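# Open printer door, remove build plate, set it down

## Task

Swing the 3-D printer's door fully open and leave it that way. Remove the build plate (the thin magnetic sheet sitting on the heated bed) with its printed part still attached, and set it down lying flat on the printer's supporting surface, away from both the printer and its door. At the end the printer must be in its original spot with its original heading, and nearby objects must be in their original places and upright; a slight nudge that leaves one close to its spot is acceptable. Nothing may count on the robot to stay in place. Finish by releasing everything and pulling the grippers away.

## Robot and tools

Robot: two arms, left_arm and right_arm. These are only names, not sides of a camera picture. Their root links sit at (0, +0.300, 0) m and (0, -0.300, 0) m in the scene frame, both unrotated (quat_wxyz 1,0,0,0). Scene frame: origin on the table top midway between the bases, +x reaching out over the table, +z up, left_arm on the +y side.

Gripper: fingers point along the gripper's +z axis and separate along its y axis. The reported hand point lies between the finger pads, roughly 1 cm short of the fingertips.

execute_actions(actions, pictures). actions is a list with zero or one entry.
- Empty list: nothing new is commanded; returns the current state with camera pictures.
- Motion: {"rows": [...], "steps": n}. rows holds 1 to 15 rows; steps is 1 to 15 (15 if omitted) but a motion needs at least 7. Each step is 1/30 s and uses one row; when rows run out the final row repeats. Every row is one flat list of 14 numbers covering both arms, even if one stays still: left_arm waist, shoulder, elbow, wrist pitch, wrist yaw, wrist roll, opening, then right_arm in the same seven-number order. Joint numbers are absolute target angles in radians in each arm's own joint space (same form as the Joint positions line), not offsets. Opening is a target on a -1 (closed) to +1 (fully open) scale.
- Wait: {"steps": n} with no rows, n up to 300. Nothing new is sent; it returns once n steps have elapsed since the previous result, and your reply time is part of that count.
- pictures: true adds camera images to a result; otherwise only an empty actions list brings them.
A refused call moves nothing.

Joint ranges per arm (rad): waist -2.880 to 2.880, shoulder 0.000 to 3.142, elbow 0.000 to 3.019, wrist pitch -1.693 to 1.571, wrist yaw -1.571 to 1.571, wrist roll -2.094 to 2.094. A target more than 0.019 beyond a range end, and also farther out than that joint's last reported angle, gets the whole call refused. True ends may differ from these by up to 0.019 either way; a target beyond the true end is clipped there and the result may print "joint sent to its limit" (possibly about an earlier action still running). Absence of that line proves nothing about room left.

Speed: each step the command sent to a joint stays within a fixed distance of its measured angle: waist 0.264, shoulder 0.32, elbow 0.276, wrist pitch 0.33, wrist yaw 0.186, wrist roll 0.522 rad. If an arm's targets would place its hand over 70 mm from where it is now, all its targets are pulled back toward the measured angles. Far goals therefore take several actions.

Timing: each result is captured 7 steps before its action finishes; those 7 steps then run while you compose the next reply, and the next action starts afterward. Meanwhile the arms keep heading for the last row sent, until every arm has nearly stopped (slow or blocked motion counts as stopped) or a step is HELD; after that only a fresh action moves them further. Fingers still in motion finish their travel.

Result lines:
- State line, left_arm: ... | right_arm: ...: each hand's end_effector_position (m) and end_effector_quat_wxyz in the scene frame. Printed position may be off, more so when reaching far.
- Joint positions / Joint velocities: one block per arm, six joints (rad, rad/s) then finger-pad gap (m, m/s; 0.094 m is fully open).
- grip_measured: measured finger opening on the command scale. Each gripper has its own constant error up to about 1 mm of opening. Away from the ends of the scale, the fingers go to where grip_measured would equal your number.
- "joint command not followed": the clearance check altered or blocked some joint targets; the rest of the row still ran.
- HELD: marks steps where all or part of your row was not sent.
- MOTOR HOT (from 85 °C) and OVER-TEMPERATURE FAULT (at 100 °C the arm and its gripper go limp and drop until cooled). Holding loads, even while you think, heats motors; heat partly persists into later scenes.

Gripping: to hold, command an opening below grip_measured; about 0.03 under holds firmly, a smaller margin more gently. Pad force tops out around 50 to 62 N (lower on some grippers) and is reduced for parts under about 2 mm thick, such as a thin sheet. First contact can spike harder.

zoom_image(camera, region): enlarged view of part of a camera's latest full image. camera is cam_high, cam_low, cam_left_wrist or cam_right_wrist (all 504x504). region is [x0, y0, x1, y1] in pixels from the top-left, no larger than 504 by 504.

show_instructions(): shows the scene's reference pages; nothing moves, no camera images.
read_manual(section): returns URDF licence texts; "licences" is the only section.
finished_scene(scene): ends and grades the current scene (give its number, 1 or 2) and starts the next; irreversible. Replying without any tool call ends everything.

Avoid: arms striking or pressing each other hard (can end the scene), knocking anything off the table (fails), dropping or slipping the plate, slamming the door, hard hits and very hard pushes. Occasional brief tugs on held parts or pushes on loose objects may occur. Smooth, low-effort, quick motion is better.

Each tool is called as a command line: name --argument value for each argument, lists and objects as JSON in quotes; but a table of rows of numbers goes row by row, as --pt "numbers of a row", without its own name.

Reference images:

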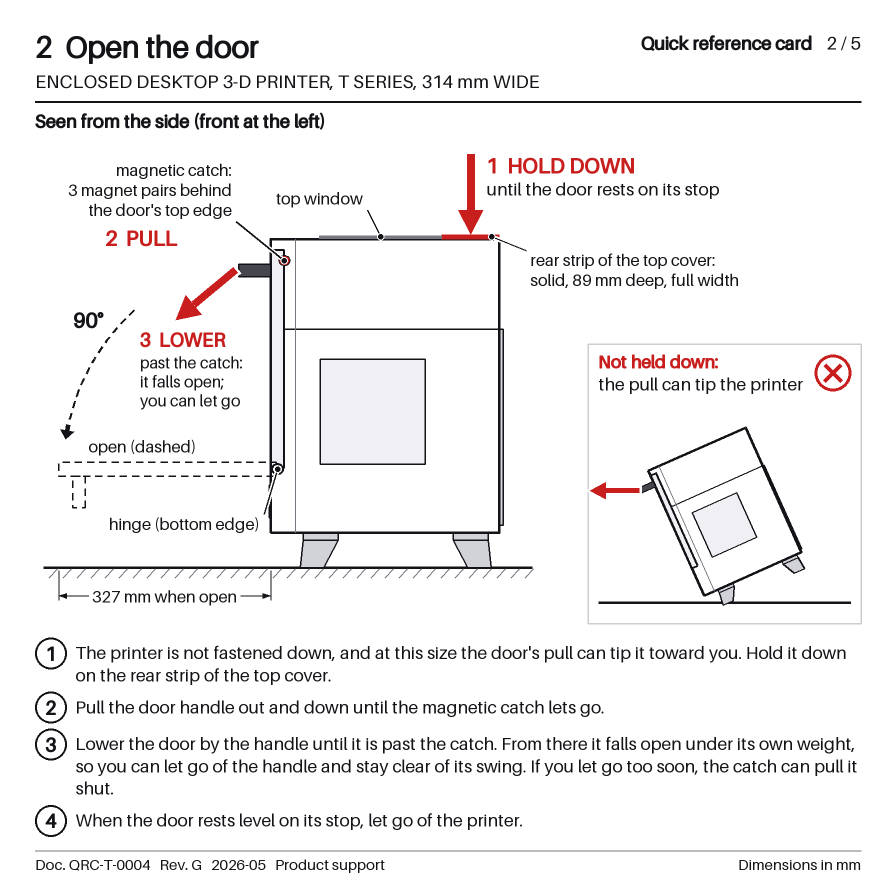

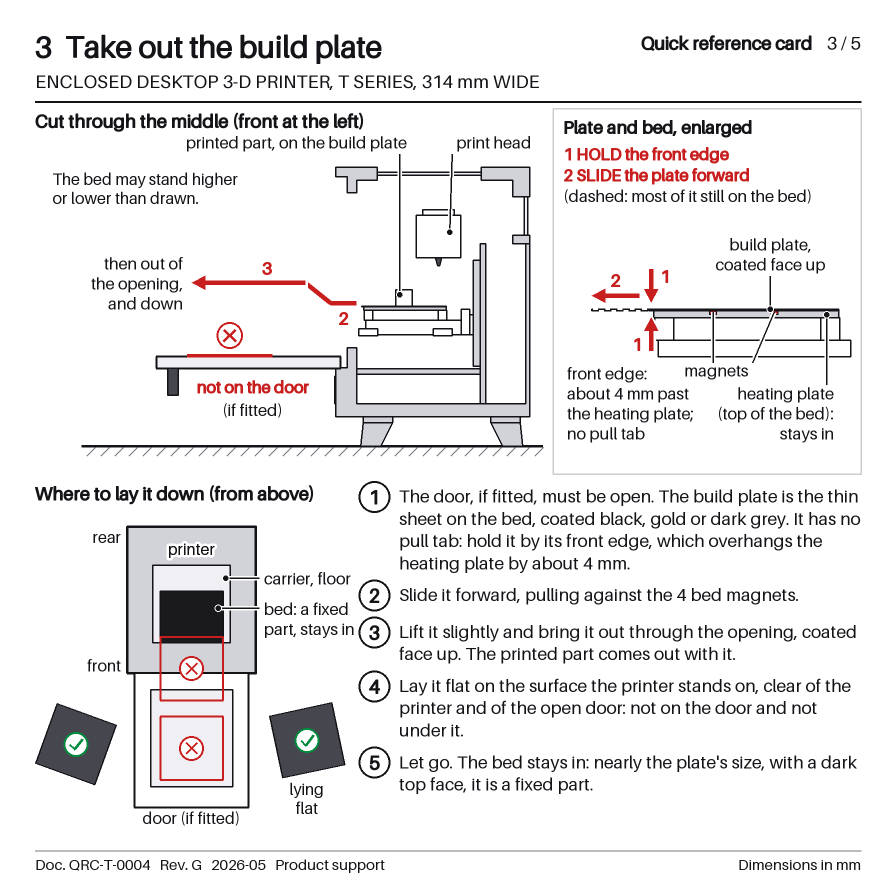

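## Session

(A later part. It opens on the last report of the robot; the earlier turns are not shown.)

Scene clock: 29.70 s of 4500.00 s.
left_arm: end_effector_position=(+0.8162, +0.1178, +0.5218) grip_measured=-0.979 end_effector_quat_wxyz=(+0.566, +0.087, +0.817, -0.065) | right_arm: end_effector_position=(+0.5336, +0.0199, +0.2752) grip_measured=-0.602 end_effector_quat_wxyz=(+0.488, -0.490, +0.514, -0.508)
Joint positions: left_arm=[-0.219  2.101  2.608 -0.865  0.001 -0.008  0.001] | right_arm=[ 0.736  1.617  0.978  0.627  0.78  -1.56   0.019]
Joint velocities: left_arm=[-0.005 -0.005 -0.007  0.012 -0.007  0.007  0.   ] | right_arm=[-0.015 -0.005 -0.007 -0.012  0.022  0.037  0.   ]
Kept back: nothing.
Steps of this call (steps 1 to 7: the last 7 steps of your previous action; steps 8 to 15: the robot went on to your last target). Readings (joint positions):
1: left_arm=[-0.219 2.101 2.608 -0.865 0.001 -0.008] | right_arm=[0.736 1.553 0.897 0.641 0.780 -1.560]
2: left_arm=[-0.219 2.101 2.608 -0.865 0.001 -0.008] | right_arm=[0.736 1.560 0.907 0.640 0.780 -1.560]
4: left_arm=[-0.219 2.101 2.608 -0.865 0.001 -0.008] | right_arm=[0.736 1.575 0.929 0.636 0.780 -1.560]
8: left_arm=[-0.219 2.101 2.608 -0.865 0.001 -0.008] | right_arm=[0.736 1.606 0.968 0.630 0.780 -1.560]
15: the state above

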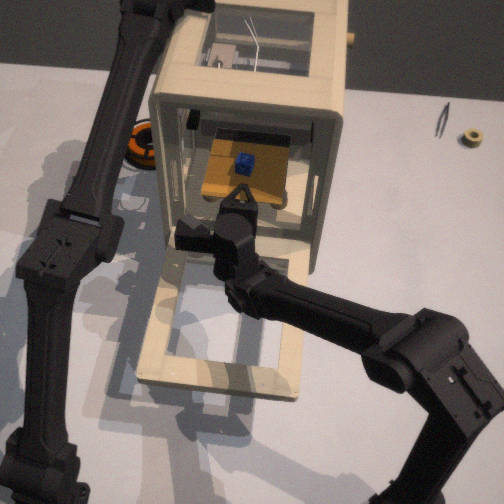

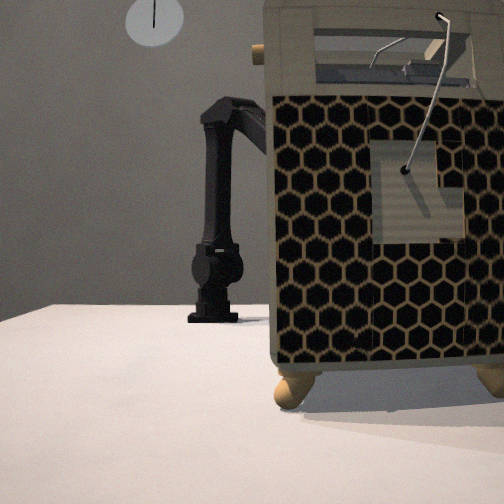

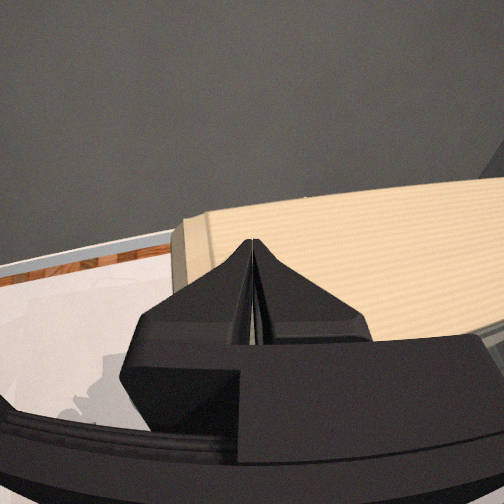

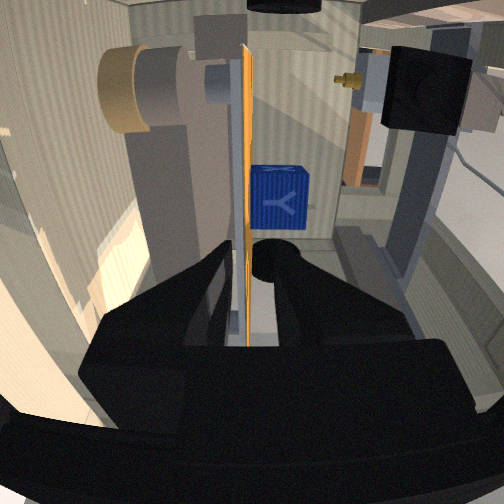

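execute_actions --actions '[{"rows":[[-0.22,2.13,2.6,-0.9,0,0,-1,0.735,1.625,1.01,0.62,0.782,-1.56,-0.7],[-0.22,2.13,2.6,-0.9,0,0,-1,0.735,1.62,1.0,0.63,0.782,-1.56,-0.8],[-0.22,2.13,2.6,-0.9,0,0,-1,0.735,1.615,0.995,0.63,0.782,-1.56,-0.88],[-0.22,2.13,2.6,-0.9,0,0,-1,0.735,1.61,0.99,0.63,0.782,-1.56,-0.94],[-0.22,2.13,2.6,-0.9,0,0,-1,0.74,1.605,0.985,0.64,0.782,-1.56,-1],[-0.22,2.13,2.6,-0.9,0,0,-1,0.745,1.6,0.98,0.65,0.782,-1.56,-1],[-0.22,2.13,2.6,-0.9,0,0,-1,0.748,1.595,0.978,0.655,0.782,-1.56,-1],[-0.22,2.13,2.6,-0.9,0,0,-1,0.752,1.59,0.974,0.66,0.785,-1.56,-1],[-0.22,2.13,2.6,-0.9,0,0,-1,0.757,1.583,0.968,0.662,0.789,-1.56,-1],[-0.22,2.13,2.6,-0.9,0,0,-1,0.763,1.575,0.96,0.664,0.794,-1.56,-1],[-0.22,2.13,2.6,-0.9,0,0,-1,0.77,1.566,0.95,0.666,0.8,-1.56,-1],[-0.22,2.13,2.6,-0.9,0,0,-1,0.778,1.556,0.939,0.668,0.808,-1.56,-1],[-0.22,2.13,2.6,-0.9,0,0,-1,0.787,1.546,0.928,0.67,0.817,-1.56,-1],[-0.22,2.13,2.6,-0.9,0,0,-1,0.796,1.536,0.917,0.672,0.826,-1.56,-1],[-0.22,2.13,2.6,-0.9,0,0,-1,0.805,1.526,0.906,0.674,0.835,-1.56,-1]]}]'

execute_actions --actions '[{"rows":[[-0.22,2.13,2.6,-0.9,0,0,-1,0.814,1.516,0.895,0.676,0.844,-1.57,-1],[-0.22,2.13,2.6,-0.9,0,0,-1,0.823,1.506,0.884,0.678,0.853,-1.57,-1],[-0.22,2.13,2.6,-0.9,0,0,-1,0.832,1.496,0.873,0.68,0.862,-1.57,-1],[-0.22,2.13,2.6,-0.9,0,0,-1,0.842,1.486,0.862,0.682,0.872,-1.57,-1],[-0.22,2.13,2.6,-0.9,0,0,-1,0.852,1.476,0.851,0.684,0.882,-1.57,-1],[-0.22,2.13,2.6,-0.9,0,0,-1,0.862,1.466,0.84,0.686,0.892,-1.57,-1],[-0.22,2.13,2.6,-0.9,0,0,-1,0.872,1.456,0.829,0.688,0.902,-1.57,-1],[-0.22,2.13,2.6,-0.9,0,0,-1,0.882,1.446,0.818,0.69,0.912,-1.58,-1],[-0.22,2.13,2.6,-0.9,0,0,-1,0.892,1.436,0.807,0.69,0.922,-1.58,-1],[-0.22,2.13,2.6,-0.9,0,0,-1,0.902,1.426,0.796,0.69,0.932,-1.58,-1],[-0.22,2.13,2.6,-0.9,0,0,-1,0.912,1.416,0.787,0.69,0.943,-1.58,-1]],"steps":11}]'

execute_actions --actions '[{"steps":12}]' --pictures true

Scene clock: 30.97 s of 4500.00 s.
left_arm: end_effector_position=(+0.8162, +0.1178, +0.5218) grip_measured=-0.979 end_effector_quat_wxyz=(+0.566, +0.087, +0.817, -0.065) | right_arm: end_effector_position=(+0.5336, +0.0198, +0.2753) grip_measured=-0.976 end_effector_quat_wxyz=(+0.488, -0.490, +0.514, -0.508)
Joint positions: left_arm=[-0.219  2.101  2.608 -0.865  0.001 -0.008  0.001] | right_arm=[ 0.736  1.617  0.978  0.628  0.78  -1.56   0.001]
Joint velocities: left_arm=[-0.015  0.005 -0.032  0.007  0.022 -0.007 -0.   ] | right_arm=[ 0.005 -0.015 -0.007  0.022  0.007 -0.007  0.   ]
Steps of this call (steps 1 to 15: the robot went on to your last target; steps 16 to 30: nothing new was sent; steps 31 to 38: the first 8 steps of this action). Readings (joint positions):
31: left_arm=[-0.219 2.101 2.608 -0.865 0.001 -0.008] | right_arm=[0.736 1.617 0.978 0.627 0.780 -1.560]
32: left_arm=[-0.219 2.101 2.608 -0.865 0.001 -0.008] | right_arm=[0.736 1.617 0.978 0.627 0.780 -1.560]
34: left_arm=[-0.219 2.101 2.608 -0.865 0.001 -0.008] | right_arm=[0.736 1.617 0.978 0.627 0.780 -1.560]
38: the state above

Scene clock: 31.33 s of 4500.00 s.
left_arm: end_effector_position=(+0.8162, +0.1178, +0.5218) grip_measured=-0.979 end_effector_quat_wxyz=(+0.566, +0.087, +0.817, -0.065) | right_arm: end_effector_position=(+0.4859, +0.0179, +0.2759) grip_measured=-0.976 end_effector_quat_wxyz=(+0.485, -0.488, +0.516, -0.511)
Joint positions: left_arm=[-0.219  2.101  2.608 -0.865  0.001 -0.008  0.001] | right_arm=[ 0.807  1.537  0.881  0.644  0.86  -1.56   0.001]
Joint velocities: left_arm=[-0.005 -0.005  0.012  0.002  0.037 -0.037  0.   ] | right_arm=[ 0.347 -0.317 -0.349  0.012  0.212  0.051  0.001]
Steps of this call (steps 1 to 7: the last 7 steps of your previous action; steps 8 to 11: the first 4 steps of this action). Readings (joint positions):
8: left_arm=[-0.219 2.101 2.608 -0.865 0.001 -0.008] | right_arm=[0.773 1.571 0.918 0.643 0.833 -1.560]
9: left_arm=[-0.219 2.101 2.608 -0.865 0.001 -0.008] | right_arm=[0.784 1.559 0.906 0.643 0.843 -1.560]
11: the state above

Scene clock: 31.73 s of 4500.00 s.
left_arm: end_effector_position=(+0.8162, +0.1178, +0.5218) grip_measured=-0.979 end_effector_quat_wxyz=(+0.566, +0.087, +0.817, -0.065) | right_arm: end_effector_position=(+0.4287, +0.0223, +0.2787) grip_measured=-0.976 end_effector_quat_wxyz=(+0.490, -0.494, +0.508, -0.508)
Joint positions: left_arm=[-0.219  2.101  2.608 -0.865  0.001 -0.008  0.001] | right_arm=[ 0.907  1.443  0.782  0.654  0.939 -1.568  0.001]
Joint velocities: left_arm=[ 0.005 -0.005  0.007 -0.002 -0.007  0.007  0.   ] | right_arm=[-0.015 -0.015 -0.007  0.012  0.022 -0.11  -0.   ]
Kept back: nothing.
Steps of this call (steps 1 to 7: the last 7 steps of your previous action; steps 8 to 12: the robot went on to your last target). Readings (joint positions):
1: left_arm=[-0.219 2.101 2.608 -0.865 0.001 -0.008] | right_arm=[0.819 1.527 0.869 0.645 0.870 -1.560]
2: left_arm=[-0.219 2.101 2.608 -0.865 0.001 -0.008] | right_arm=[0.831 1.517 0.857 0.647 0.880 -1.560]
4: left_arm=[-0.219 2.101 2.608 -0.865 0.001 -0.008] | right_arm=[0.853 1.498 0.835 0.651 0.899 -1.561]
8: left_arm=[-0.219 2.101 2.608 -0.865 0.001 -0.008] | right_arm=[0.892 1.460 0.793 0.654 0.937 -1.565]
12: the state above

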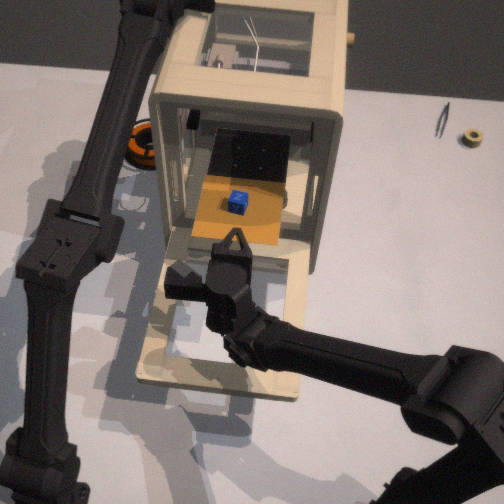

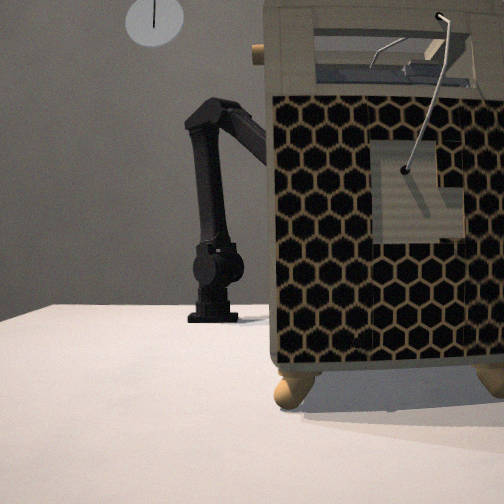

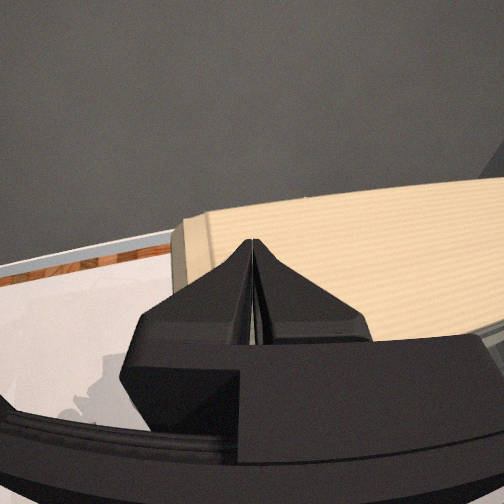

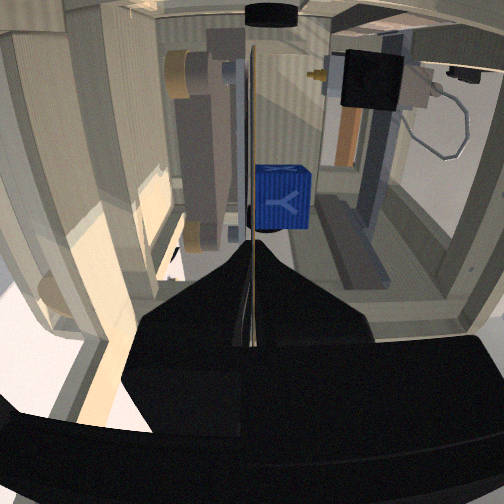

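execute_actions --actions '[{"rows":[[-0.22,2.11,2.61,-0.88,0,0,-1,0.925,1.405,0.778,0.67,0.952,-1.58,-1],[-0.22,2.09,2.62,-0.865,0,0,-1,0.938,1.393,0.767,0.65,0.965,-1.58,-1],[-0.22,2.075,2.62,-0.865,0,0,-1,0.952,1.379,0.756,0.645,0.979,-1.58,-1],[-0.22,2.06,2.62,-0.865,0,0,-1,0.966,1.365,0.745,0.642,0.993,-1.58,-1],[-0.22,2.05,2.62,-0.865,0,0,-1,0.98,1.35,0.734,0.639,1.008,-1.58,-1],[-0.22,2.04,2.62,-0.865,0,0,-1,0.995,1.335,0.722,0.636,1.023,-1.58,-1],[-0.22,2.03,2.62,-0.865,0,0,-1,1.01,1.32,0.71,0.633,1.038,-1.58,-1],[-0.22,2.02,2.62,-0.865,0,0,-1,1.025,1.305,0.698,0.63,1.053,-1.58,-1],[-0.22,2.01,2.62,-0.865,0,0,-1,1.04,1.29,0.686,0.627,1.068,-1.58,-1],[-0.22,2.0,2.62,-0.865,0,0,-1,1.055,1.275,0.674,0.624,1.084,-1.58,-1],[-0.22,1.985,2.62,-0.865,0,0,-1,1.07,1.26,0.662,0.621,1.1,-1.58,-1],[-0.22,1.97,2.62,-0.865,0,0,-1,1.085,1.245,0.65,0.618,1.116,-1.58,-1],[-0.22,1.955,2.62,-0.865,0,0,-1,1.1,1.23,0.638,0.615,1.132,-1.58,-1],[-0.21,1.94,2.62,-0.865,0,0,-1,1.115,1.215,0.626,0.612,1.148,-1.58,-1],[-0.2,1.92,2.61,-0.865,0,0,-1,1.13,1.2,0.614,0.609,1.164,-1.58,-1]]}]'

execute_actions --actions '[{"rows":[[-0.185,1.9,2.6,-0.865,0,0,-1,1.14,1.184,0.603,0.603,1.18,-1.58,-1],[-0.17,1.88,2.58,-0.865,0,0,-1,1.145,1.168,0.592,0.597,1.196,-1.58,-1],[-0.155,1.86,2.56,-0.86,0,0,-1,1.145,1.152,0.581,0.591,1.212,-1.58,-1],[-0.14,1.84,2.54,-0.85,0,0,-1,1.145,1.136,0.57,0.585,1.228,-1.58,-1],[-0.125,1.82,2.52,-0.84,0,0,-1,1.145,1.12,0.559,0.579,1.244,-1.58,-1],[-0.11,1.8,2.49,-0.83,0,0,-1,1.145,1.104,0.548,0.573,1.26,-1.58,-1],[-0.095,1.78,2.46,-0.82,0,0,-1,1.145,1.088,0.537,0.567,1.276,-1.58,-1],[-0.08,1.76,2.43,-0.81,0,0,-1,1.145,1.072,0.526,0.561,1.292,-1.58,-1],[-0.065,1.74,2.4,-0.8,0,0,-1,1.145,1.056,0.515,0.555,1.308,-1.58,-1],[-0.05,1.72,2.37,-0.79,0,0,-1,1.14,1.04,0.504,0.549,1.324,-1.58,-1],[-0.035,1.7,2.34,-0.78,0,0,-1,1.13,1.024,0.493,0.543,1.34,-1.58,-1],[-0.02,1.68,2.31,-0.77,0,0,-1,1.12,1.008,0.482,0.537,1.356,-1.58,-1],[-0.005,1.66,2.28,-0.76,0,0,-1,1.11,0.992,0.471,0.531,1.372,-1.58,-1],[0.01,1.64,2.25,-0.75,0,0,-1,1.1,0.976,0.46,0.525,1.388,-1.58,-1],[0.025,1.62,2.22,-0.74,0,0,-1,1.09,0.96,0.45,0.52,1.41,-1.58,-1]]}]'

execute_actions --actions '[{"steps":10}]' --pictures true

Scene clock: 33.03 s of 4500.00 s.
left_arm: end_effector_position=(+0.8119, +0.1187, +0.5308) grip_measured=-0.979 end_effector_quat_wxyz=(+0.571, +0.086, +0.814, -0.065) | right_arm: end_effector_position=(+0.3920, +0.0120, +0.2761) grip_measured=-0.976 end_effector_quat_wxyz=(+0.477, -0.490, +0.514, -0.517)
Joint positions: left_arm=[-0.219  2.09   2.608 -0.865  0.001 -0.008  0.001] | right_arm=[ 0.973  1.379  0.714  0.645  1.037 -1.57   0.001]
Joint velocities: left_arm=[-0.005 -0.112  0.007  0.002  0.037 -0.007  0.001] | right_arm=[ 0.532 -0.503 -0.364 -0.076  0.374 -0.007  0.   ]
Steps of this call (steps 1 to 30: the robot went on to your last target; step 31: nothing new was sent; steps 32 to 39: the first 8 steps of this action). Readings (joint positions):
32: left_arm=[-0.219 2.100 2.608 -0.865 0.001 -0.008] | right_arm=[0.908 1.443 0.781 0.656 0.943 -1.570]
33: left_arm=[-0.219 2.099 2.608 -0.865 0.001 -0.008] | right_arm=[0.909 1.442 0.779 0.656 0.951 -1.570]
35: left_arm=[-0.219 2.097 2.608 -0.865 0.001 -0.008] | right_arm=[0.919 1.432 0.765 0.655 0.977 -1.570]
39: the state above

Scene clock: 33.53 s of 4500.00 s.
left_arm: end_effector_position=(+0.7424, +0.1657, +0.6362) grip_measured=-0.979 end_effector_quat_wxyz=(+0.618, +0.067, +0.781, -0.058) | right_arm: end_effector_position=(+0.3012, -0.0378, +0.2915) grip_measured=-0.976 end_effector_quat_wxyz=(+0.467, -0.465, +0.533, -0.531)
Joint positions: left_arm=[-0.178  1.893  2.522 -0.861  0.001 -0.008  0.001] | right_arm=[ 1.142  1.127  0.544  0.586  1.274 -1.57   0.001]
Joint velocities: left_arm=[ 0.386 -0.777 -0.701  0.09   0.022 -0.037 -0.   ] | right_arm=[-0.015 -0.464 -0.325 -0.193  0.403 -0.007  0.   ]
Steps of this call (steps 1 to 7: the last 7 steps of your previous action; steps 8 to 15: the first 8 steps of this action). Readings (joint positions):
8: left_arm=[-0.219 2.027 2.608 -0.865 0.001 -0.008] | right_arm=[1.110 1.237 0.623 0.625 1.161 -1.570]
9: left_arm=[-0.217 2.014 2.606 -0.865 0.001 -0.008] | right_arm=[1.122 1.220 0.612 0.620 1.177 -1.570]
11: left_arm=[-0.212 1.981 2.589 -0.865 0.001 -0.008] | right_arm=[1.139 1.189 0.589 0.610 1.208 -1.570]
15: the state above

Scene clock: 33.87 s of 4500.00 s.
left_arm: end_effector_position=(+0.6694, +0.3245, +0.6795) grip_measured=-0.979 end_effector_quat_wxyz=(+0.644, -0.018, +0.764, +0.010) | right_arm: end_effector_position=(+0.2856, -0.1120, +0.2897) grip_measured=-0.976 end_effector_quat_wxyz=(+0.420, -0.415, +0.572, -0.569)
Joint positions: left_arm=[ 0.037  1.633  2.237 -0.775 -0.002 -0.008  0.001] | right_arm=[ 1.103  0.974  0.445  0.536  1.411 -1.57   0.001]
Joint velocities: left_arm=[ 0.435 -0.327 -0.115  0.11  -0.022  0.037 -0.   ] | right_arm=[-0.181 -0.21  -0.081 -0.061 -0.037 -0.037 -0.   ]
Kept back: nothing.
Steps of this call (steps 1 to 7: the last 7 steps of your previous action; steps 8 to 10: the robot went on to your last target). Readings (joint positions):
1: left_arm=[-0.164 1.867 2.496 -0.857 0.001 -0.008] | right_arm=[1.142 1.111 0.532 0.580 1.290 -1.570]
2: left_arm=[-0.147 1.840 2.468 -0.850 0.001 -0.008] | right_arm=[1.142 1.095 0.521 0.574 1.306 -1.570]
4: left_arm=[-0.106 1.783 2.404 -0.831 0.001 -0.008] | right_arm=[1.141 1.062 0.499 0.562 1.338 -1.570]
8: left_arm=[-0.005 1.665 2.261 -0.782 0.000 -0.008] | right_arm=[1.119 0.996 0.457 0.540 1.401 -1.570]
10: the state above

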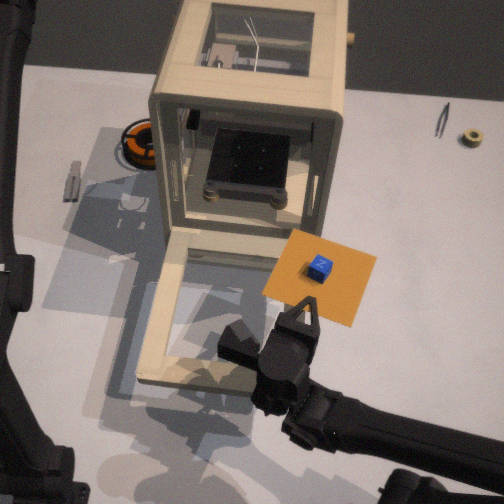

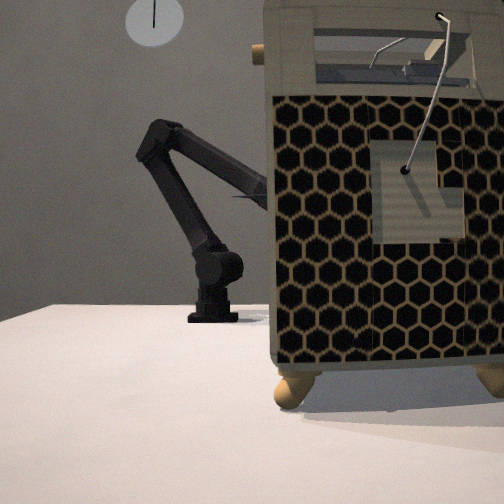

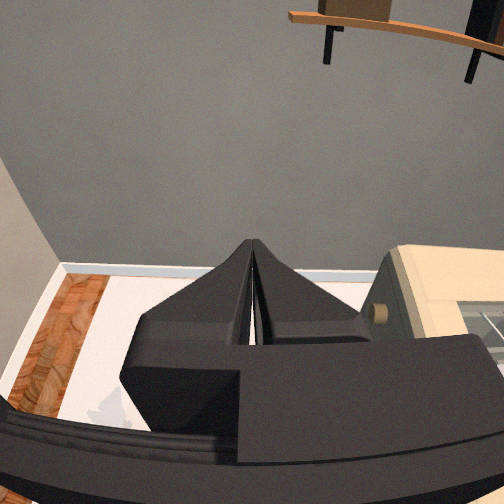

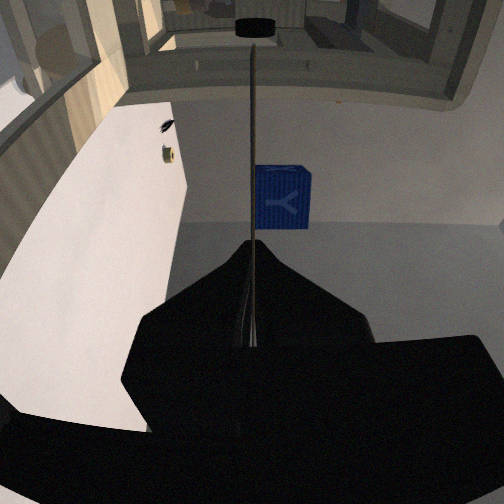

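execute_actions --actions '[{"rows":[[0.04,1.6,2.2,-0.73,0,0,-1,1.075,0.97,0.46,0.54,1.41,-1.58,-1],[0.04,1.58,2.16,-0.71,0,0,-1,1.055,0.97,0.46,0.54,1.41,-1.58,-1],[0.04,1.56,2.12,-0.69,0,0,-1,1.03,0.97,0.46,0.54,1.41,-1.58,-1],[0.04,1.54,2.08,-0.67,0,0,-1,1.0,0.97,0.46,0.54,1.41,-1.58,-1],[0.04,1.52,2.04,-0.65,0,0,-1,0.97,0.97,0.46,0.54,1.41,-1.58,-1],[0.04,1.5,2.0,-0.63,0,0,-1,0.94,0.97,0.46,0.54,1.41,-1.58,-1],[0.04,1.48,1.96,-0.61,0,0,-1,0.91,0.97,0.46,0.54,1.41,-1.58,-1],[0.04,1.46,1.92,-0.59,0,0,-1,0.88,0.97,0.46,0.54,1.41,-1.58,-1],[0.04,1.44,1.88,-0.57,0,0,-1,0.85,0.97,0.46,0.54,1.41,-1.58,-1],[0.04,1.42,1.84,-0.55,0,0,-1,0.82,0.97,0.46,0.54,1.41,-1.58,-1],[0.04,1.4,1.8,-0.53,0,0,-1,0.79,0.97,0.46,0.54,1.41,-1.58,-1],[0.04,1.38,1.76,-0.51,0,0,-1,0.76,0.97,0.46,0.54,1.41,-1.58,-1],[0.04,1.36,1.72,-0.49,0,0,-1,0.73,0.97,0.46,0.54,1.4,-1.58,-1],[0.04,1.34,1.68,-0.47,0,0,-1,0.7,0.97,0.46,0.54,1.38,-1.58,-1],[0.04,1.32,1.64,-0.45,0,0,-1,0.67,0.97,0.46,0.54,1.35,-1.58,-1]]}]'

execute_actions --actions '[{"rows":[[0.04,1.3,1.6,-0.43,0,0,-1,0.64,0.97,0.46,0.54,1.31,-1.58,-1],[0.04,1.28,1.56,-0.41,0,0,-1,0.61,0.97,0.46,0.54,1.27,-1.58,-1],[0.04,1.26,1.52,-0.39,0,0,-1,0.58,0.97,0.46,0.54,1.23,-1.58,-1],[0.04,1.24,1.48,-0.37,0,0,-1,0.55,0.97,0.46,0.54,1.185,-1.58,-1],[0.04,1.22,1.44,-0.35,0,0,-1,0.52,0.97,0.46,0.54,1.14,-1.58,-1],[0.04,1.2,1.4,-0.33,0,0,-1,0.49,0.97,0.46,0.54,1.095,-1.58,-1],[0.04,1.18,1.36,-0.31,0,0,-1,0.46,0.97,0.46,0.54,1.05,-1.58,-1],[0.04,1.16,1.32,-0.29,0,0,-1,0.43,0.97,0.46,0.54,1.005,-1.58,-1],[0.04,1.14,1.28,-0.27,0,0,-1,0.4,0.97,0.46,0.54,0.96,-1.58,-1],[0.04,1.12,1.24,-0.25,0,0,-1,0.37,0.97,0.46,0.54,0.915,-1.58,-1],[0.04,1.1,1.2,-0.23,0,0,-1,0.34,0.97,0.46,0.54,0.87,-1.58,-1],[0.04,1.08,1.16,-0.21,0,0,-1,0.31,0.97,0.46,0.54,0.825,-1.58,-1],[0.04,1.06,1.12,-0.2,0,0,-1,0.28,0.97,0.46,0.54,0.78,-1.58,-1],[0.04,1.04,1.09,-0.2,0,0,-1,0.25,0.97,0.46,0.54,0.735,-1.58,-1],[0.04,1.02,1.06,-0.2,0,0,-1,0.22,0.97,0.46,0.54,0.69,-1.58,-1]]}]'

execute_actions --actions '[{"rows":[[0.04,1.0,1.04,-0.2,0,0,-1,0.19,0.98,0.46,0.54,0.64,-1.58,-1],[0.04,0.99,1.02,-0.2,0,0,-1,0.16,0.99,0.46,0.54,0.59,-1.58,-1],[0.04,0.98,1.0,-0.2,0,0,-1,0.13,1.0,0.46,0.55,0.54,-1.58,-1],[0.04,0.98,1.0,-0.2,0,0,-1,0.1,1.015,0.46,0.56,0.49,-1.58,-1],[0.04,0.98,1.0,-0.2,0,0,-1,0.07,1.03,0.46,0.57,0.44,-1.58,-1],[0.04,0.98,1.0,-0.2,0,0,-1,0.04,1.05,0.46,0.58,0.39,-1.58,-1],[0.04,0.98,1.0,-0.2,0,0,-1,0.015,1.07,0.46,0.59,0.34,-1.58,-1],[0.04,0.98,1.0,-0.2,0,0,-1,-0.01,1.09,0.46,0.6,0.29,-1.58,-1],[0.04,0.98,1.0,-0.2,0,0,-1,-0.03,1.11,0.46,0.61,0.24,-1.58,-1],[0.04,0.98,1.0,-0.2,0,0,-1,-0.05,1.13,0.46,0.62,0.19,-1.58,-1],[0.04,0.98,1.0,-0.2,0,0,-1,-0.065,1.155,0.46,0.63,0.14,-1.58,-1],[0.04,0.98,1.0,-0.2,0,0,-1,-0.08,1.18,0.46,0.64,0.1,-1.58,-1],[0.04,0.98,1.0,-0.2,0,0,-1,-0.09,1.205,0.46,0.65,0.06,-1.58,-1],[0.04,0.98,1.0,-0.2,0,0,-1,-0.095,1.23,0.46,0.66,0.03,-1.58,-1],[0.04,0.98,1.0,-0.2,0,0,-1,-0.1,1.255,0.46,0.67,0.0,-1.58,-1]]}]'

execute_actions --actions '[{"rows":[[0.04,0.98,1.0,-0.2,0,0,-1,-0.1,1.28,0.46,0.685,0,-1.58,-1],[0.04,0.98,1.0,-0.2,0,0,-1,-0.1,1.305,0.46,0.7,0,-1.58,-1],[0.04,0.98,1.0,-0.2,0,0,-1,-0.1,1.33,0.46,0.715,0,-1.58,-1],[0.04,0.98,1.0,-0.2,0,0,-1,-0.1,1.355,0.46,0.73,0,-1.58,-1],[0.04,0.98,1.0,-0.2,0,0,-1,-0.1,1.38,0.46,0.745,0,-1.58,-1],[0.04,0.98,1.0,-0.2,0,0,-1,-0.1,1.405,0.46,0.76,0,-1.58,-1],[0.04,0.98,1.0,-0.2,0,0,-1,-0.1,1.43,0.46,0.775,0,-1.58,-1],[0.04,0.98,1.0,-0.2,0,0,-1,-0.1,1.455,0.46,0.79,0,-1.58,-1],[0.04,0.98,1.0,-0.2,0,0,-1,-0.1,1.48,0.46,0.805,0,-1.58,-1],[0.04,0.98,1.0,-0.2,0,0,-1,-0.1,1.505,0.46,0.82,0,-1.58,-1],[0.04,0.98,1.0,-0.2,0,0,-1,-0.1,1.53,0.46,0.835,0,-1.58,-1],[0.04,0.98,1.0,-0.2,0,0,-1,-0.1,1.55,0.46,0.85,0,-1.58,-1],[0.04,0.98,1.0,-0.2,0,0,-1,-0.1,1.57,0.46,0.86,0,-1.58,-1],[0.04,0.98,1.0,-0.2,0,0,-1,-0.1,1.585,0.46,0.87,0,-1.58,-1],[0.04,0.98,1.0,-0.2,0,0,-1,-0.1,1.6,0.46,0.87,0,-1.58,-1]]}]'

execute_actions --actions '[{"steps":15}]' --pictures true

Scene clock: 35.90 s of 4500.00 s.
left_arm: end_effector_position=(+0.6534, +0.3213, +0.6408) grip_measured=-0.979 end_effector_quat_wxyz=(+0.640, -0.016, +0.768, +0.009) | right_arm: end_effector_position=(+0.3092, -0.1562, +0.2905) grip_measured=-0.976 end_effector_quat_wxyz=(+0.379, -0.372, +0.601, -0.598)
Joint positions: left_arm=[ 0.033  1.523  1.995 -0.654 -0.002 -0.008  0.001] | right_arm=[ 0.958  0.968  0.444  0.534  1.409 -1.57   0.001]
Joint velocities: left_arm=[-0.015 -0.523 -1.179  0.574 -0.022 -0.095  0.   ] | right_arm=[-1.06   0.005 -0.012  0.002  0.066  0.051  0.   ]
Steps of this call (steps 1 to 30: the robot went on to your last target; steps 31 to 53: nothing new was sent; steps 54 to 61: the first 8 steps of this action). Readings (joint positions):
54: left_arm=[0.033 1.616 2.224 -0.760 -0.002 -0.008] | right_arm=[1.096 0.968 0.444 0.534 1.411 -1.570]
55: left_arm=[0.033 1.612 2.213 -0.752 -0.002 -0.008] | right_arm=[1.094 0.968 0.444 0.534 1.411 -1.570]
57: left_arm=[0.033 1.589 2.155 -0.722 -0.002 -0.008] | right_arm=[1.072 0.968 0.444 0.534 1.410 -1.570]
61: the state above

Scene clock: 36.40 s of 4500.00 s.
left_arm: end_effector_position=(+0.5691, +0.3186, +0.5390) grip_measured=-0.979 end_effector_quat_wxyz=(+0.645, -0.016, +0.764, +0.009) | right_arm: end_effector_position=(+0.3822, -0.2632, +0.2911) grip_measured=-0.976 end_effector_quat_wxyz=(+0.348, -0.341, +0.618, -0.617)
Joint positions: left_arm=[ 0.033  1.21   1.398 -0.356 -0.002 -0.008  0.001] | right_arm=[ 0.496  0.968  0.444  0.534  1.048 -1.57   0.001]
Joint velocities: left_arm=[-0.015 -0.65  -1.082  0.632 -0.007  0.007 -0.   ] | right_arm=[-0.904 -0.015  0.002 -0.017 -1.136  0.022  0.001]
Steps of this call (steps 1 to 7: the last 7 steps of your previous action; steps 8 to 15: the first 8 steps of this action). Readings (joint positions):
8: left_arm=[0.033 1.367 1.673 -0.498 -0.002 -0.008] | right_arm=[0.702 0.968 0.444 0.534 1.346 -1.570]
9: left_arm=[0.033 1.345 1.634 -0.478 -0.002 -0.008] | right_arm=[0.672 0.968 0.444 0.534 1.309 -1.570]
11: left_arm=[0.033 1.300 1.555 -0.437 -0.002 -0.008] | right_arm=[0.614 0.968 0.444 0.534 1.227 -1.570]
15: the state above

Scene clock: 36.90 s of 4500.00 s.
left_arm: end_effector_position=(+0.4927, +0.3161, +0.4339) grip_measured=-0.979 end_effector_quat_wxyz=(+0.625, -0.017, +0.781, +0.008) | right_arm: end_effector_position=(+0.4422, -0.3369, +0.2677) grip_measured=-0.976 end_effector_quat_wxyz=(+0.409, -0.434, +0.576, -0.559)
Joint positions: left_arm=[ 0.033  0.99   0.999 -0.23  -0.002 -0.008  0.001] | right_arm=[ 0.047  1.034  0.444  0.548  0.339 -1.57   0.001]
Joint velocities: left_arm=[-0.005 -0.024  0.002  0.095 -0.007  0.007 -0.   ] | right_arm=[-0.845  0.611  0.002  0.232 -1.238 -0.051 -0.   ]
Steps of this call (steps 1 to 7: the last 7 steps of your previous action; steps 8 to 15: the first 8 steps of this action). Readings (joint positions):
8: left_arm=[0.033 1.049 1.091 -0.234 -0.002 -0.008] | right_arm=[0.255 0.968 0.444 0.534 0.687 -1.570]
9: left_arm=[0.033 1.033 1.062 -0.233 -0.002 -0.008] | right_arm=[0.225 0.970 0.444 0.534 0.638 -1.570]
11: left_arm=[0.033 1.006 1.018 -0.233 -0.002 -0.008] | right_arm=[0.165 0.978 0.444 0.534 0.539 -1.570]
15: the state above

Scene clock: 37.40 s of 4500.00 s.
left_arm: end_effector_position=(+0.4926, +0.3161, +0.4352) grip_measured=-0.979 end_effector_quat_wxyz=(+0.627, -0.017, +0.779, +0.008) | right_arm: end_effector_position=(+0.4816, -0.3448, +0.1425) grip_measured=-0.976 end_effector_quat_wxyz=(+0.415, -0.530, +0.583, -0.455)
Joint positions: left_arm=[ 0.033  0.99   0.999 -0.226 -0.002 -0.008  0.001] | right_arm=[-0.091  1.405  0.444  0.717  0.003 -1.57   0.001]
Joint velocities: left_arm=[ 0.005  0.005 -0.002 -0.017 -0.007  0.007 -0.001] | right_arm=[ 0.005  0.718 -0.002  0.457  0.022 -0.022  0.   ]
Steps of this call (steps 1 to 7: the last 7 steps of your previous action; steps 8 to 15: the first 8 steps of this action). Readings (joint positions):
8: left_arm=[0.033 0.990 0.999 -0.226 -0.002 -0.008] | right_arm=[-0.089 1.229 0.444 0.619 0.014 -1.570]
9: left_arm=[0.033 0.990 0.999 -0.226 -0.002 -0.008] | right_arm=[-0.090 1.255 0.444 0.631 0.008 -1.570]
11: left_arm=[0.033 0.990 0.999 -0.226 -0.002 -0.008] | right_arm=[-0.091 1.306 0.444 0.658 0.004 -1.570]
15: the state above

Scene clock: 37.90 s of 4500.00 s.
left_arm: end_effector_position=(+0.4926, +0.3161, +0.4352) grip_measured=-0.979 end_effector_quat_wxyz=(+0.627, -0.017, +0.779, +0.008) | right_arm: end_effector_position=(+0.4847, -0.3451, +0.0731) grip_measured=-0.976 end_effector_quat_wxyz=(+0.389, -0.550, +0.604, -0.427)
Joint positions: left_arm=[ 0.033  0.99   0.999 -0.226 -0.002 -0.008  0.001] | right_arm=[-0.091  1.61   0.444  0.828  0.003 -1.57   0.001]
Joint velocities: left_arm=[-0.005 -0.015 -0.002 -0.012 -0.022 -0.007  0.001] | right_arm=[-0.015 -0.024 -0.017  0.027 -0.037  0.051  0.   ]
Kept back: nothing.
Steps of this call (steps 1 to 7: the last 7 steps of your previous action; steps 8 to 15: the robot went on to your last target). Readings (joint positions):
1: left_arm=[0.033 0.990 0.999 -0.226 -0.002 -0.008] | right_arm=[-0.091 1.429 0.444 0.733 0.003 -1.570]
2: left_arm=[0.033 0.990 0.999 -0.226 -0.002 -0.008] | right_arm=[-0.091 1.454 0.444 0.748 0.003 -1.570]
4: left_arm=[0.033 0.990 0.999 -0.226 -0.002 -0.008] | right_arm=[-0.091 1.503 0.444 0.778 0.003 -1.570]
8: left_arm=[0.033 0.990 0.999 -0.226 -0.002 -0.008] | right_arm=[-0.091 1.585 0.444 0.818 0.003 -1.570]
15: the state above

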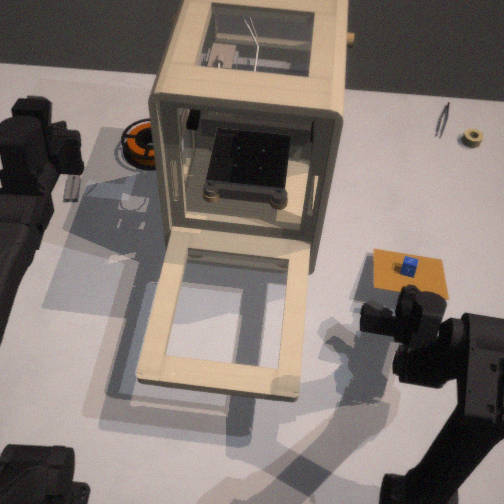

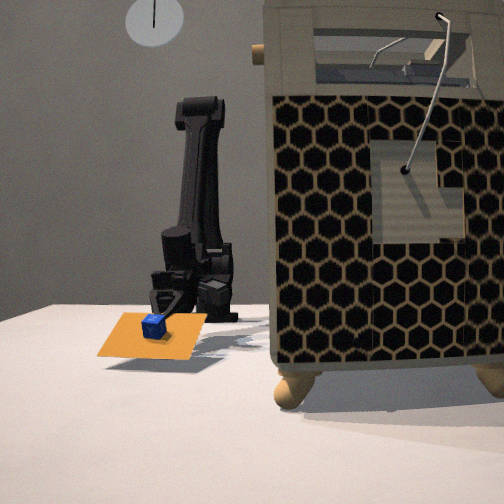

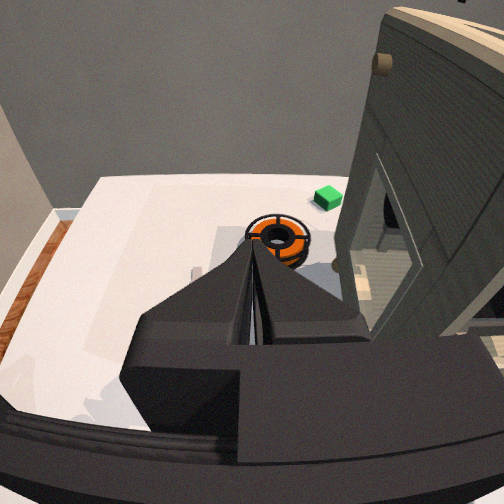

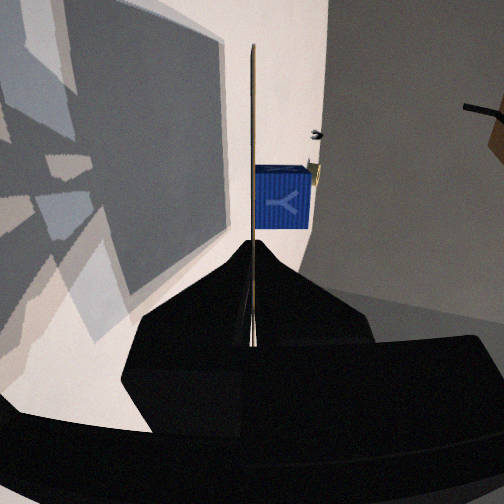

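execute_actions --actions '[{"rows":[[0.04,0.98,1.0,-0.2,0,0,-1,-0.1,1.6,0.46,0.83,0,-1.58,-1],[0.04,0.98,1.0,-0.2,0,0,-1,-0.1,1.6,0.46,0.815,0,-1.58,-1],[0.04,0.98,1.0,-0.2,0,0,-1,-0.1,1.6,0.46,0.805,0,-1.58,-1],[0.04,0.98,1.0,-0.2,0,0,-1,-0.1,1.6,0.46,0.797,0,-1.58,-1],[0.04,0.98,1.0,-0.2,0,0,-1,-0.1,1.6,0.46,0.789,0,-1.58,-1],[0.04,0.98,1.0,-0.2,0,0,-1,-0.1,1.6,0.46,0.781,0,-1.58,-1],[0.04,0.98,1.0,-0.2,0,0,-1,-0.1,1.6,0.46,0.773,0,-1.58,-1],[0.04,0.98,1.0,-0.2,0,0,-1,-0.1,1.6,0.46,0.765,0,-1.58,-1],[0.04,0.98,1.0,-0.2,0,0,-1,-0.1,1.6,0.46,0.757,0,-1.58,-1]],"steps":10}]'

execute_actions --actions '[{"steps":12}]' --pictures true

Scene clock: 38.53 s of 4500.00 s.
left_arm: end_effector_position=(+0.4926, +0.3161, +0.4352) grip_measured=-0.979 end_effector_quat_wxyz=(+0.627, -0.017, +0.779, +0.008) | right_arm: end_effector_position=(+0.4845, -0.3451, +0.0726) grip_measured=-0.976 end_effector_quat_wxyz=(+0.388, -0.550, +0.604, -0.427)
Joint positions: left_arm=[ 0.033  0.99   0.999 -0.226 -0.002 -0.008  0.001] | right_arm=[-0.091  1.61   0.444  0.825  0.003 -1.57   0.001]
Joint velocities: left_arm=[ 0.005 -0.005  0.002  0.012 -0.066 -0.037 -0.   ] | right_arm=[-0.005 -0.015 -0.002 -0.115  0.037  0.007 -0.001]
Steps of this call (steps 1 to 15: the robot went on to your last target; step 16: nothing new was sent; steps 17 to 19: the first 3 steps of this action). Readings (joint positions):
17: left_arm=[0.033 0.990 0.999 -0.226 -0.002 -0.008] | right_arm=[-0.091 1.610 0.444 0.829 0.003 -1.570]
18: left_arm=[0.033 0.990 0.999 -0.226 -0.002 -0.008] | right_arm=[-0.091 1.610 0.444 0.828 0.003 -1.570]
19: the state above

Scene clock: 38.93 s of 4500.00 s.
left_arm: end_effector_position=(+0.4926, +0.3161, +0.4352) grip_measured=-0.979 end_effector_quat_wxyz=(+0.627, -0.017, +0.779, +0.008) | right_arm: end_effector_position=(+0.4793, -0.3446, +0.0591) grip_measured=-0.976 end_effector_quat_wxyz=(+0.372, -0.561, +0.616, -0.409)
Joint positions: left_arm=[ 0.033  0.99   0.999 -0.226 -0.002 -0.008  0.001] | right_arm=[-0.091  1.61   0.444  0.767  0.003 -1.57   0.001]
Joint velocities: left_arm=[-0.005 -0.005 -0.012  0.012  0.066  0.051 -0.001] | right_arm=[-0.005 -0.005 -0.007  0.012 -0.037  0.022  0.   ]
Kept back: nothing.
Steps of this call (steps 1 to 7: the last 7 steps of your previous action; steps 8 to 12: the robot went on to your last target). Readings (joint positions):
1: left_arm=[0.033 0.990 0.999 -0.226 -0.002 -0.008] | right_arm=[-0.091 1.610 0.444 0.820 0.003 -1.570]
2: left_arm=[0.033 0.990 0.999 -0.226 -0.002 -0.008] | right_arm=[-0.091 1.610 0.444 0.813 0.003 -1.570]
4: left_arm=[0.033 0.990 0.999 -0.226 -0.002 -0.008] | right_arm=[-0.091 1.610 0.444 0.798 0.003 -1.570]
8: left_arm=[0.033 0.990 0.999 -0.226 -0.002 -0.008] | right_arm=[-0.091 1.610 0.444 0.771 0.003 -1.570]
12: the state above

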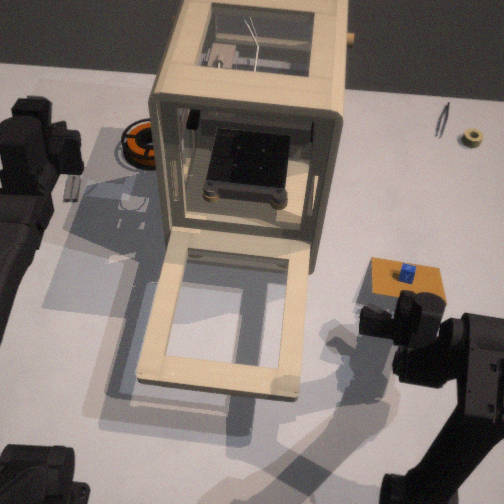

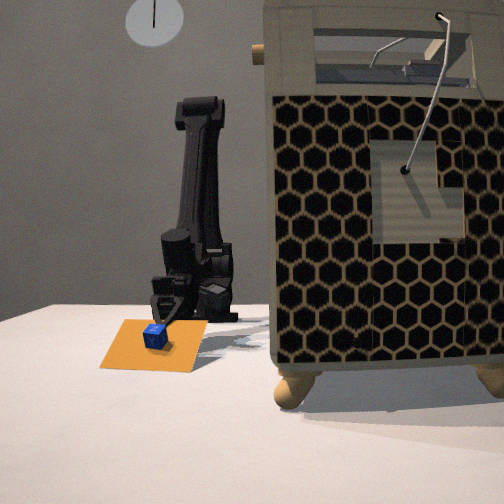

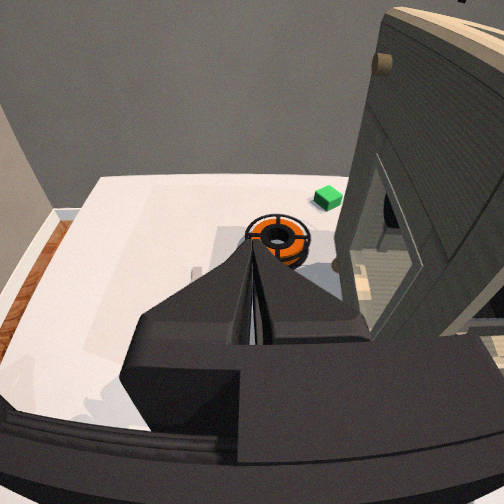

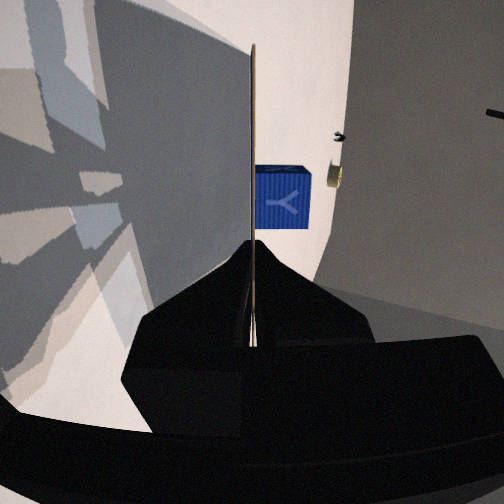

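Touching. Open gently and lower.

execute_actions --actions '[{"rows":[[0.04,0.98,1.0,-0.2,0,0,-1,-0.1,1.6,0.46,0.757,0,-1.58,-0.96],[0.04,0.98,1.0,-0.2,0,0,-1,-0.1,1.6,0.46,0.757,0,-1.58,-0.93],[0.04,0.98,1.0,-0.2,0,0,-1,-0.1,1.6,0.46,0.755,0,-1.58,-0.89],[0.04,0.98,1.0,-0.2,0,0,-1,-0.1,1.6,0.46,0.75,0,-1.58,-0.85],[0.04,0.98,1.0,-0.2,0,0,-1,-0.1,1.6,0.46,0.74,0,-1.58,-0.81],[0.04,0.98,1.0,-0.2,0,0,-1,-0.1,1.6,0.46,0.73,0,-1.58,-0.77],[0.04,0.98,1.0,-0.2,0,0,-1,-0.1,1.6,0.46,0.72,0,-1.58,-0.73],[0.04,0.98,1.0,-0.2,0,0,-1,-0.1,1.6,0.46,0.71,0,-1.58,-0.69],[0.04,0.98,1.0,-0.2,0,0,-1,-0.1,1.6,0.46,0.7,0,-1.58,-0.65],[0.04,0.98,1.0,-0.2,0,0,-1,-0.1,1.6,0.46,0.69,0,-1.58,-0.62],[0.04,0.98,1.0,-0.2,0,0,-1,-0.1,1.6,0.46,0.68,0,-1.58,-0.59],[0.04,0.98,1.0,-0.2,0,0,-1,-0.1,1.6,0.46,0.67,0,-1.58,-0.56],[0.04,0.98,1.0,-0.2,0,0,-1,-0.1,1.6,0.46,0.66,0,-1.58,-0.54],[0.04,0.98,1.0,-0.2,0,0,-1,-0.1,1.6,0.46,0.65,0,-1.58,-0.52],[0.04,0.98,1.0,-0.2,0,0,-1,-0.1,1.6,0.46,0.64,0,-1.58,-0.5]]}]'

execute_actions --actions '[{"steps":13}]' --pictures true

Scene clock: 39.70 s of 4500.00 s.
left_arm: end_effector_position=(+0.4926, +0.3161, +0.4352) grip_measured=-0.979 end_effector_quat_wxyz=(+0.627, -0.017, +0.779, +0.008) | right_arm: end_effector_position=(+0.4770, -0.3444, +0.0539) grip_measured=-0.713 end_effector_quat_wxyz=(+0.365, -0.565, +0.621, -0.402)
Joint positions: left_arm=[ 0.033  0.99   0.999 -0.226 -0.002 -0.008  0.001] | right_arm=[-0.091  1.61   0.444  0.743  0.003 -1.57   0.013]
Joint velocities: left_arm=[-0.005  0.005 -0.007  0.017 -0.037 -0.007  0.   ] | right_arm=[ 0.005 -0.005  0.007 -0.256  0.051  0.007  0.043]
Steps of this call (steps 1 to 15: the robot went on to your last target; steps 16 to 23: the first 8 steps of this action). Readings (joint positions):
16: left_arm=[0.033 0.990 0.999 -0.226 -0.002 -0.008] | right_arm=[-0.091 1.610 0.444 0.767 0.003 -1.570]
17: left_arm=[0.033 0.990 0.999 -0.226 -0.002 -0.008] | right_arm=[-0.091 1.610 0.444 0.767 0.003 -1.570]
19: left_arm=[0.033 0.990 0.999 -0.226 -0.002 -0.008] | right_arm=[-0.091 1.610 0.444 0.766 0.003 -1.570]
23: the state above

Scene clock: 40.13 s of 4500.00 s.
left_arm: end_effector_position=(+0.4926, +0.3161, +0.4352) grip_measured=-0.979 end_effector_quat_wxyz=(+0.627, -0.017, +0.779, +0.008) | right_arm: end_effector_position=(+0.4674, -0.3435, +0.0347) grip_measured=-0.502 end_effector_quat_wxyz=(+0.340, -0.581, +0.638, -0.374)
Joint positions: left_arm=[ 0.033  0.99   0.999 -0.226 -0.002 -0.008  0.001] | right_arm=[-0.091  1.61   0.444  0.656  0.003 -1.57   0.023]
Joint velocities: left_arm=[ 0.005  0.005  0.002  0.017  0.007  0.007 -0.   ] | right_arm=[ 0.005  0.005  0.012 -0.017 -0.037  0.007  0.   ]
Kept back: nothing.
Steps of this call (steps 1 to 7: the last 7 steps of your previous action; steps 8 to 13: the robot went on to your last target). Readings (joint positions):
1: left_arm=[0.033 0.990 0.999 -0.226 -0.002 -0.008] | right_arm=[-0.091 1.610 0.444 0.734 0.003 -1.570]
2: left_arm=[0.033 0.990 0.999 -0.226 -0.002 -0.008] | right_arm=[-0.091 1.610 0.444 0.725 0.003 -1.570]
4: left_arm=[0.033 0.990 0.999 -0.226 -0.002 -0.008] | right_arm=[-0.091 1.610 0.444 0.705 0.003 -1.570]
8: left_arm=[0.033 0.990 0.999 -0.226 -0.002 -0.008] | right_arm=[-0.091 1.610 0.444 0.667 0.003 -1.570]
13: the state above

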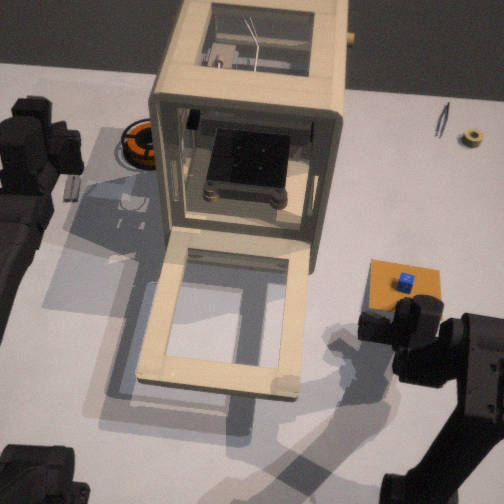

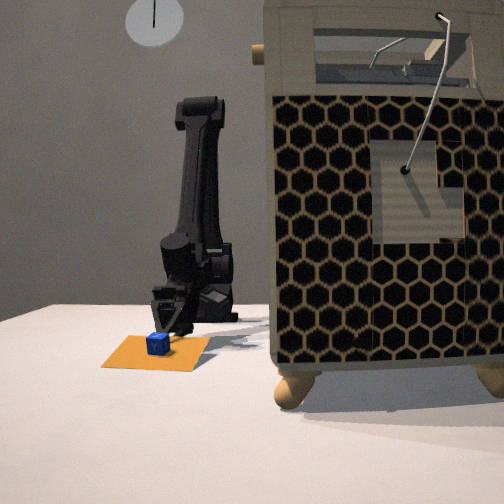

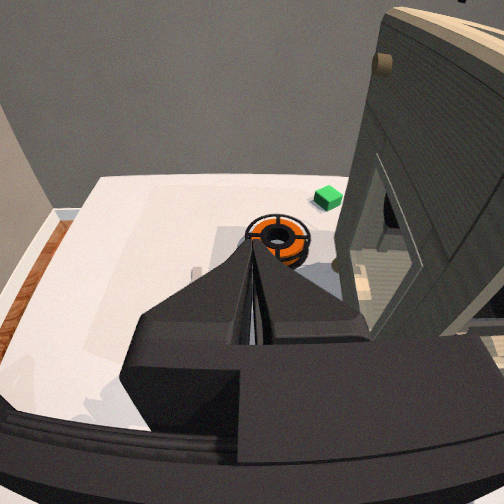

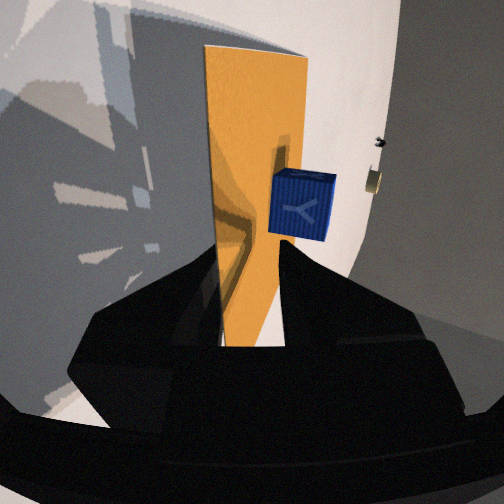

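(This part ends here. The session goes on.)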